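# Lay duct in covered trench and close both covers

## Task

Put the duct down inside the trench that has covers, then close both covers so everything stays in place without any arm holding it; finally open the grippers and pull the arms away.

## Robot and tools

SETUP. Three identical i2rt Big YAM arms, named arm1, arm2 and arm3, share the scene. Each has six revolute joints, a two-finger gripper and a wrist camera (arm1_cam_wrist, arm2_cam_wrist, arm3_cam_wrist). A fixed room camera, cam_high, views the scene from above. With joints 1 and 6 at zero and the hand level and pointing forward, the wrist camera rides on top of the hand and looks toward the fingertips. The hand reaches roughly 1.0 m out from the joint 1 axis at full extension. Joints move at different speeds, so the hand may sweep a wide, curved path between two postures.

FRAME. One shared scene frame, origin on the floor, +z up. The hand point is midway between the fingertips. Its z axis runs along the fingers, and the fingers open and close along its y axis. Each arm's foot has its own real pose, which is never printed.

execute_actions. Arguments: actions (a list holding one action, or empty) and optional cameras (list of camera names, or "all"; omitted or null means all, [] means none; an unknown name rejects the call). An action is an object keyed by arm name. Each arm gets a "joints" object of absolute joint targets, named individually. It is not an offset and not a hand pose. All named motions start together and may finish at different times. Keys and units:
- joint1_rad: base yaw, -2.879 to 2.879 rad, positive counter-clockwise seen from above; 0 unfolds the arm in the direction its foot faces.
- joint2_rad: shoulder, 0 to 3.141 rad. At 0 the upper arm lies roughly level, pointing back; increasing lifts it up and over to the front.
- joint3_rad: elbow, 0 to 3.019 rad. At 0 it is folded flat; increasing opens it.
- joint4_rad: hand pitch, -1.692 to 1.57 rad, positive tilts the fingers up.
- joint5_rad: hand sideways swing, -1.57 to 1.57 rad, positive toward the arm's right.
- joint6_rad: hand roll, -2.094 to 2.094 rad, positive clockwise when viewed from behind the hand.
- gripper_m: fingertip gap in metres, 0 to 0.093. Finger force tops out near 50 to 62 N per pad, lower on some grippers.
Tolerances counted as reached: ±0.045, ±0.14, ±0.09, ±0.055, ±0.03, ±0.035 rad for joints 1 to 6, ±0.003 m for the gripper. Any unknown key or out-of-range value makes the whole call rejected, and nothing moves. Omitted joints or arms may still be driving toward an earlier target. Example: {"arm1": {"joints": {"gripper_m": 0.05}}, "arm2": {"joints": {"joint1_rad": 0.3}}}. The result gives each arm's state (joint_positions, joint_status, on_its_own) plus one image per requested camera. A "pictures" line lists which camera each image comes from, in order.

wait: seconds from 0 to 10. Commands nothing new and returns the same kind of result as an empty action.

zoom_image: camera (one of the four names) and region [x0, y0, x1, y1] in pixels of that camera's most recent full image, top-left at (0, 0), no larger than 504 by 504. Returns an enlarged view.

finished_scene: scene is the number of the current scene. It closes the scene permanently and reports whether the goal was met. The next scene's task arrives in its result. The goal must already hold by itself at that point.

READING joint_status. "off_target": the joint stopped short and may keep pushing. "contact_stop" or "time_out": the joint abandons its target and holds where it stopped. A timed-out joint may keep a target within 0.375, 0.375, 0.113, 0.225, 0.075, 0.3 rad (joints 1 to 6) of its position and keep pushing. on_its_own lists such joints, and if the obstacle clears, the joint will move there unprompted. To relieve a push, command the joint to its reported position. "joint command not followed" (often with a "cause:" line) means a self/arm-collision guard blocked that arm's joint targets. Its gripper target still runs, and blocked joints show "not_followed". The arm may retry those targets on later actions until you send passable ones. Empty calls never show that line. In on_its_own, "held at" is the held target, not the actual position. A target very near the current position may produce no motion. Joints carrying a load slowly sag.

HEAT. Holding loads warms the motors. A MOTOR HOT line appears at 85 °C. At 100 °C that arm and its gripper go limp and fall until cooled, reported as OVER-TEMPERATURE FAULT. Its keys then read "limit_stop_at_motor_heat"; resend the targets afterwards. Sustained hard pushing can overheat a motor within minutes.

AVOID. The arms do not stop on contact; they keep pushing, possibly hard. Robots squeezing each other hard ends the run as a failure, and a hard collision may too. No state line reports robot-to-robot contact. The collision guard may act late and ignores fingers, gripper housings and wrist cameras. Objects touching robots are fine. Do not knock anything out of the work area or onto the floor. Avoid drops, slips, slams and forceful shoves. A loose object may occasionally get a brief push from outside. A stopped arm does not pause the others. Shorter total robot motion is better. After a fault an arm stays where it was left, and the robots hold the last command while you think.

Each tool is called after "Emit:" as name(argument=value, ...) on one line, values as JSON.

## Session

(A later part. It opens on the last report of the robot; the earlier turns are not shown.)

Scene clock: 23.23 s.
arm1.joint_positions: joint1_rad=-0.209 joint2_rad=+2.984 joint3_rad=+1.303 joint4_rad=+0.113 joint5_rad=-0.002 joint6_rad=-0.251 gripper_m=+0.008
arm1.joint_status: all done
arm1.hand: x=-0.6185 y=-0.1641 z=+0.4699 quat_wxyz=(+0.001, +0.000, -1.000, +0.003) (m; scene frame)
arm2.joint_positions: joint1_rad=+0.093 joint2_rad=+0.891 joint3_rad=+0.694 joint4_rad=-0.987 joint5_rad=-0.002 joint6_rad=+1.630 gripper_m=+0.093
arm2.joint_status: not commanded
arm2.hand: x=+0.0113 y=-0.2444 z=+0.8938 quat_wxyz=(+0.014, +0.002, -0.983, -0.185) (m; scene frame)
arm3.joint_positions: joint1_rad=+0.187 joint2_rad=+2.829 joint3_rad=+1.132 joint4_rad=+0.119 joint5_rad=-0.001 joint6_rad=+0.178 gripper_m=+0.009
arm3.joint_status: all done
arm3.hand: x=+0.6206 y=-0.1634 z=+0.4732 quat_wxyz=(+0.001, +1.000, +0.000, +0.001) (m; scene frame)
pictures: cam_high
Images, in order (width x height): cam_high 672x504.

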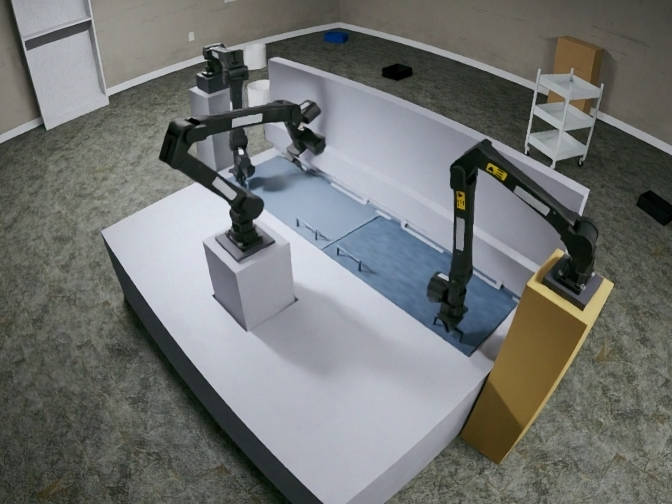

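Emit:
execute_actions(actions=[{"arm1":{"joints":{"gripper_m":0.06}},"arm3":{"joints":{"joint2_rad":2.83,"joint3_rad":1.133,"gripper_m":0.06}}}], cameras=[])

Emit:
execute_actions(actions=[{"arm1":{"joints":{"joint2_rad":1.9,"joint3_rad":0.9,"joint4_rad":-0.4}},"arm3":{"joints":{"joint2_rad":1.8,"joint3_rad":0.8,"joint4_rad":-0.4}}}], cameras=["cam_high"])

Scene clock: 23.93 s.
arm1.joint_positions: joint1_rad=-0.209 joint2_rad=+2.984 joint3_rad=+1.303 joint4_rad=+0.113 joint5_rad=-0.002 joint6_rad=-0.251 gripper_m=+0.060
arm1.joint_status: all done
arm1.hand: x=-0.6183 y=-0.1641 z=+0.4699 quat_wxyz=(+0.000, +0.000, -1.000, +0.003) (m; scene frame)
arm2.joint_positions: joint1_rad=+0.093 joint2_rad=+0.891 joint3_rad=+0.694 joint4_rad=-0.987 joint5_rad=-0.002 joint6_rad=+1.630 gripper_m=+0.093
arm2.joint_status: not commanded
arm2.hand: x=+0.0113 y=-0.2444 z=+0.8938 quat_wxyz=(+0.014, +0.002, -0.983, -0.185) (m; scene frame)
arm3.joint_positions: joint1_rad=+0.187 joint2_rad=+2.829 joint3_rad=+1.132 joint4_rad=+0.119 joint5_rad=-0.001 joint6_rad=+0.178 gripper_m=+0.060
arm3.joint_status: all done
arm3.hand: x=+0.6208 y=-0.1634 z=+0.4732 quat_wxyz=(+0.001, +1.000, +0.000, +0.002) (m; scene frame)
pictures: none
No camera images: the call's "cameras" was empty. Leave "cameras" out to get every camera's image.

Scene clock: 25.57 s.
arm1.joint_positions: joint1_rad=-0.209 joint2_rad=+1.898 joint3_rad=+0.903 joint4_rad=-0.391 joint5_rad=-0.002 joint6_rad=-0.251 gripper_m=+0.060
arm1.joint_status: all done
arm1.hand: x=-0.5237 y=-0.1850 z=+0.8773 quat_wxyz=(-0.087, +0.001, -0.996, +0.025) (m; scene frame)
arm2.joint_positions: joint1_rad=+0.093 joint2_rad=+0.891 joint3_rad=+0.694 joint4_rad=-0.987 joint5_rad=-0.002 joint6_rad=+1.630 gripper_m=+0.093
arm2.joint_status: not commanded
arm2.hand: x=+0.0113 y=-0.2444 z=+0.8938 quat_wxyz=(+0.014, +0.002, -0.983, -0.185) (m; scene frame)
arm3.joint_positions: joint1_rad=+0.187 joint2_rad=+1.803 joint3_rad=+0.801 joint4_rad=-0.389 joint5_rad=-0.001 joint6_rad=+0.178 gripper_m=+0.060
arm3.joint_status: all done
arm3.hand: x=+0.5514 y=-0.1752 z=+0.8358 quat_wxyz=(+0.018, +0.996, +0.000, -0.091) (m; scene frame)
pictures: cam_high
Images, in order (width x height): cam_high 672x504.

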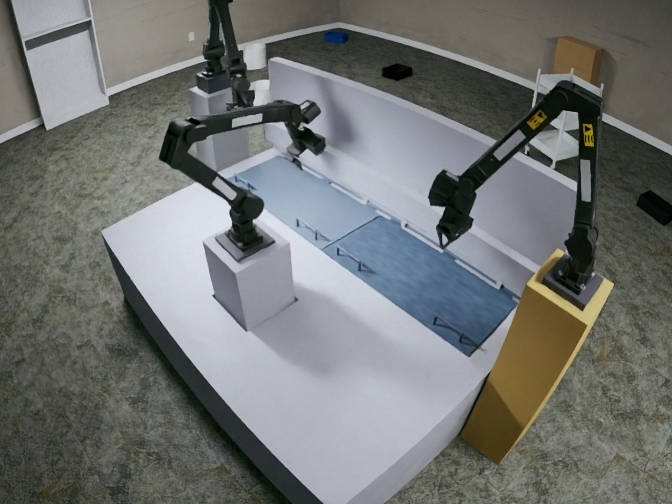

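Emit:
finished_scene(scene=2)

The scene is finished: the task was done.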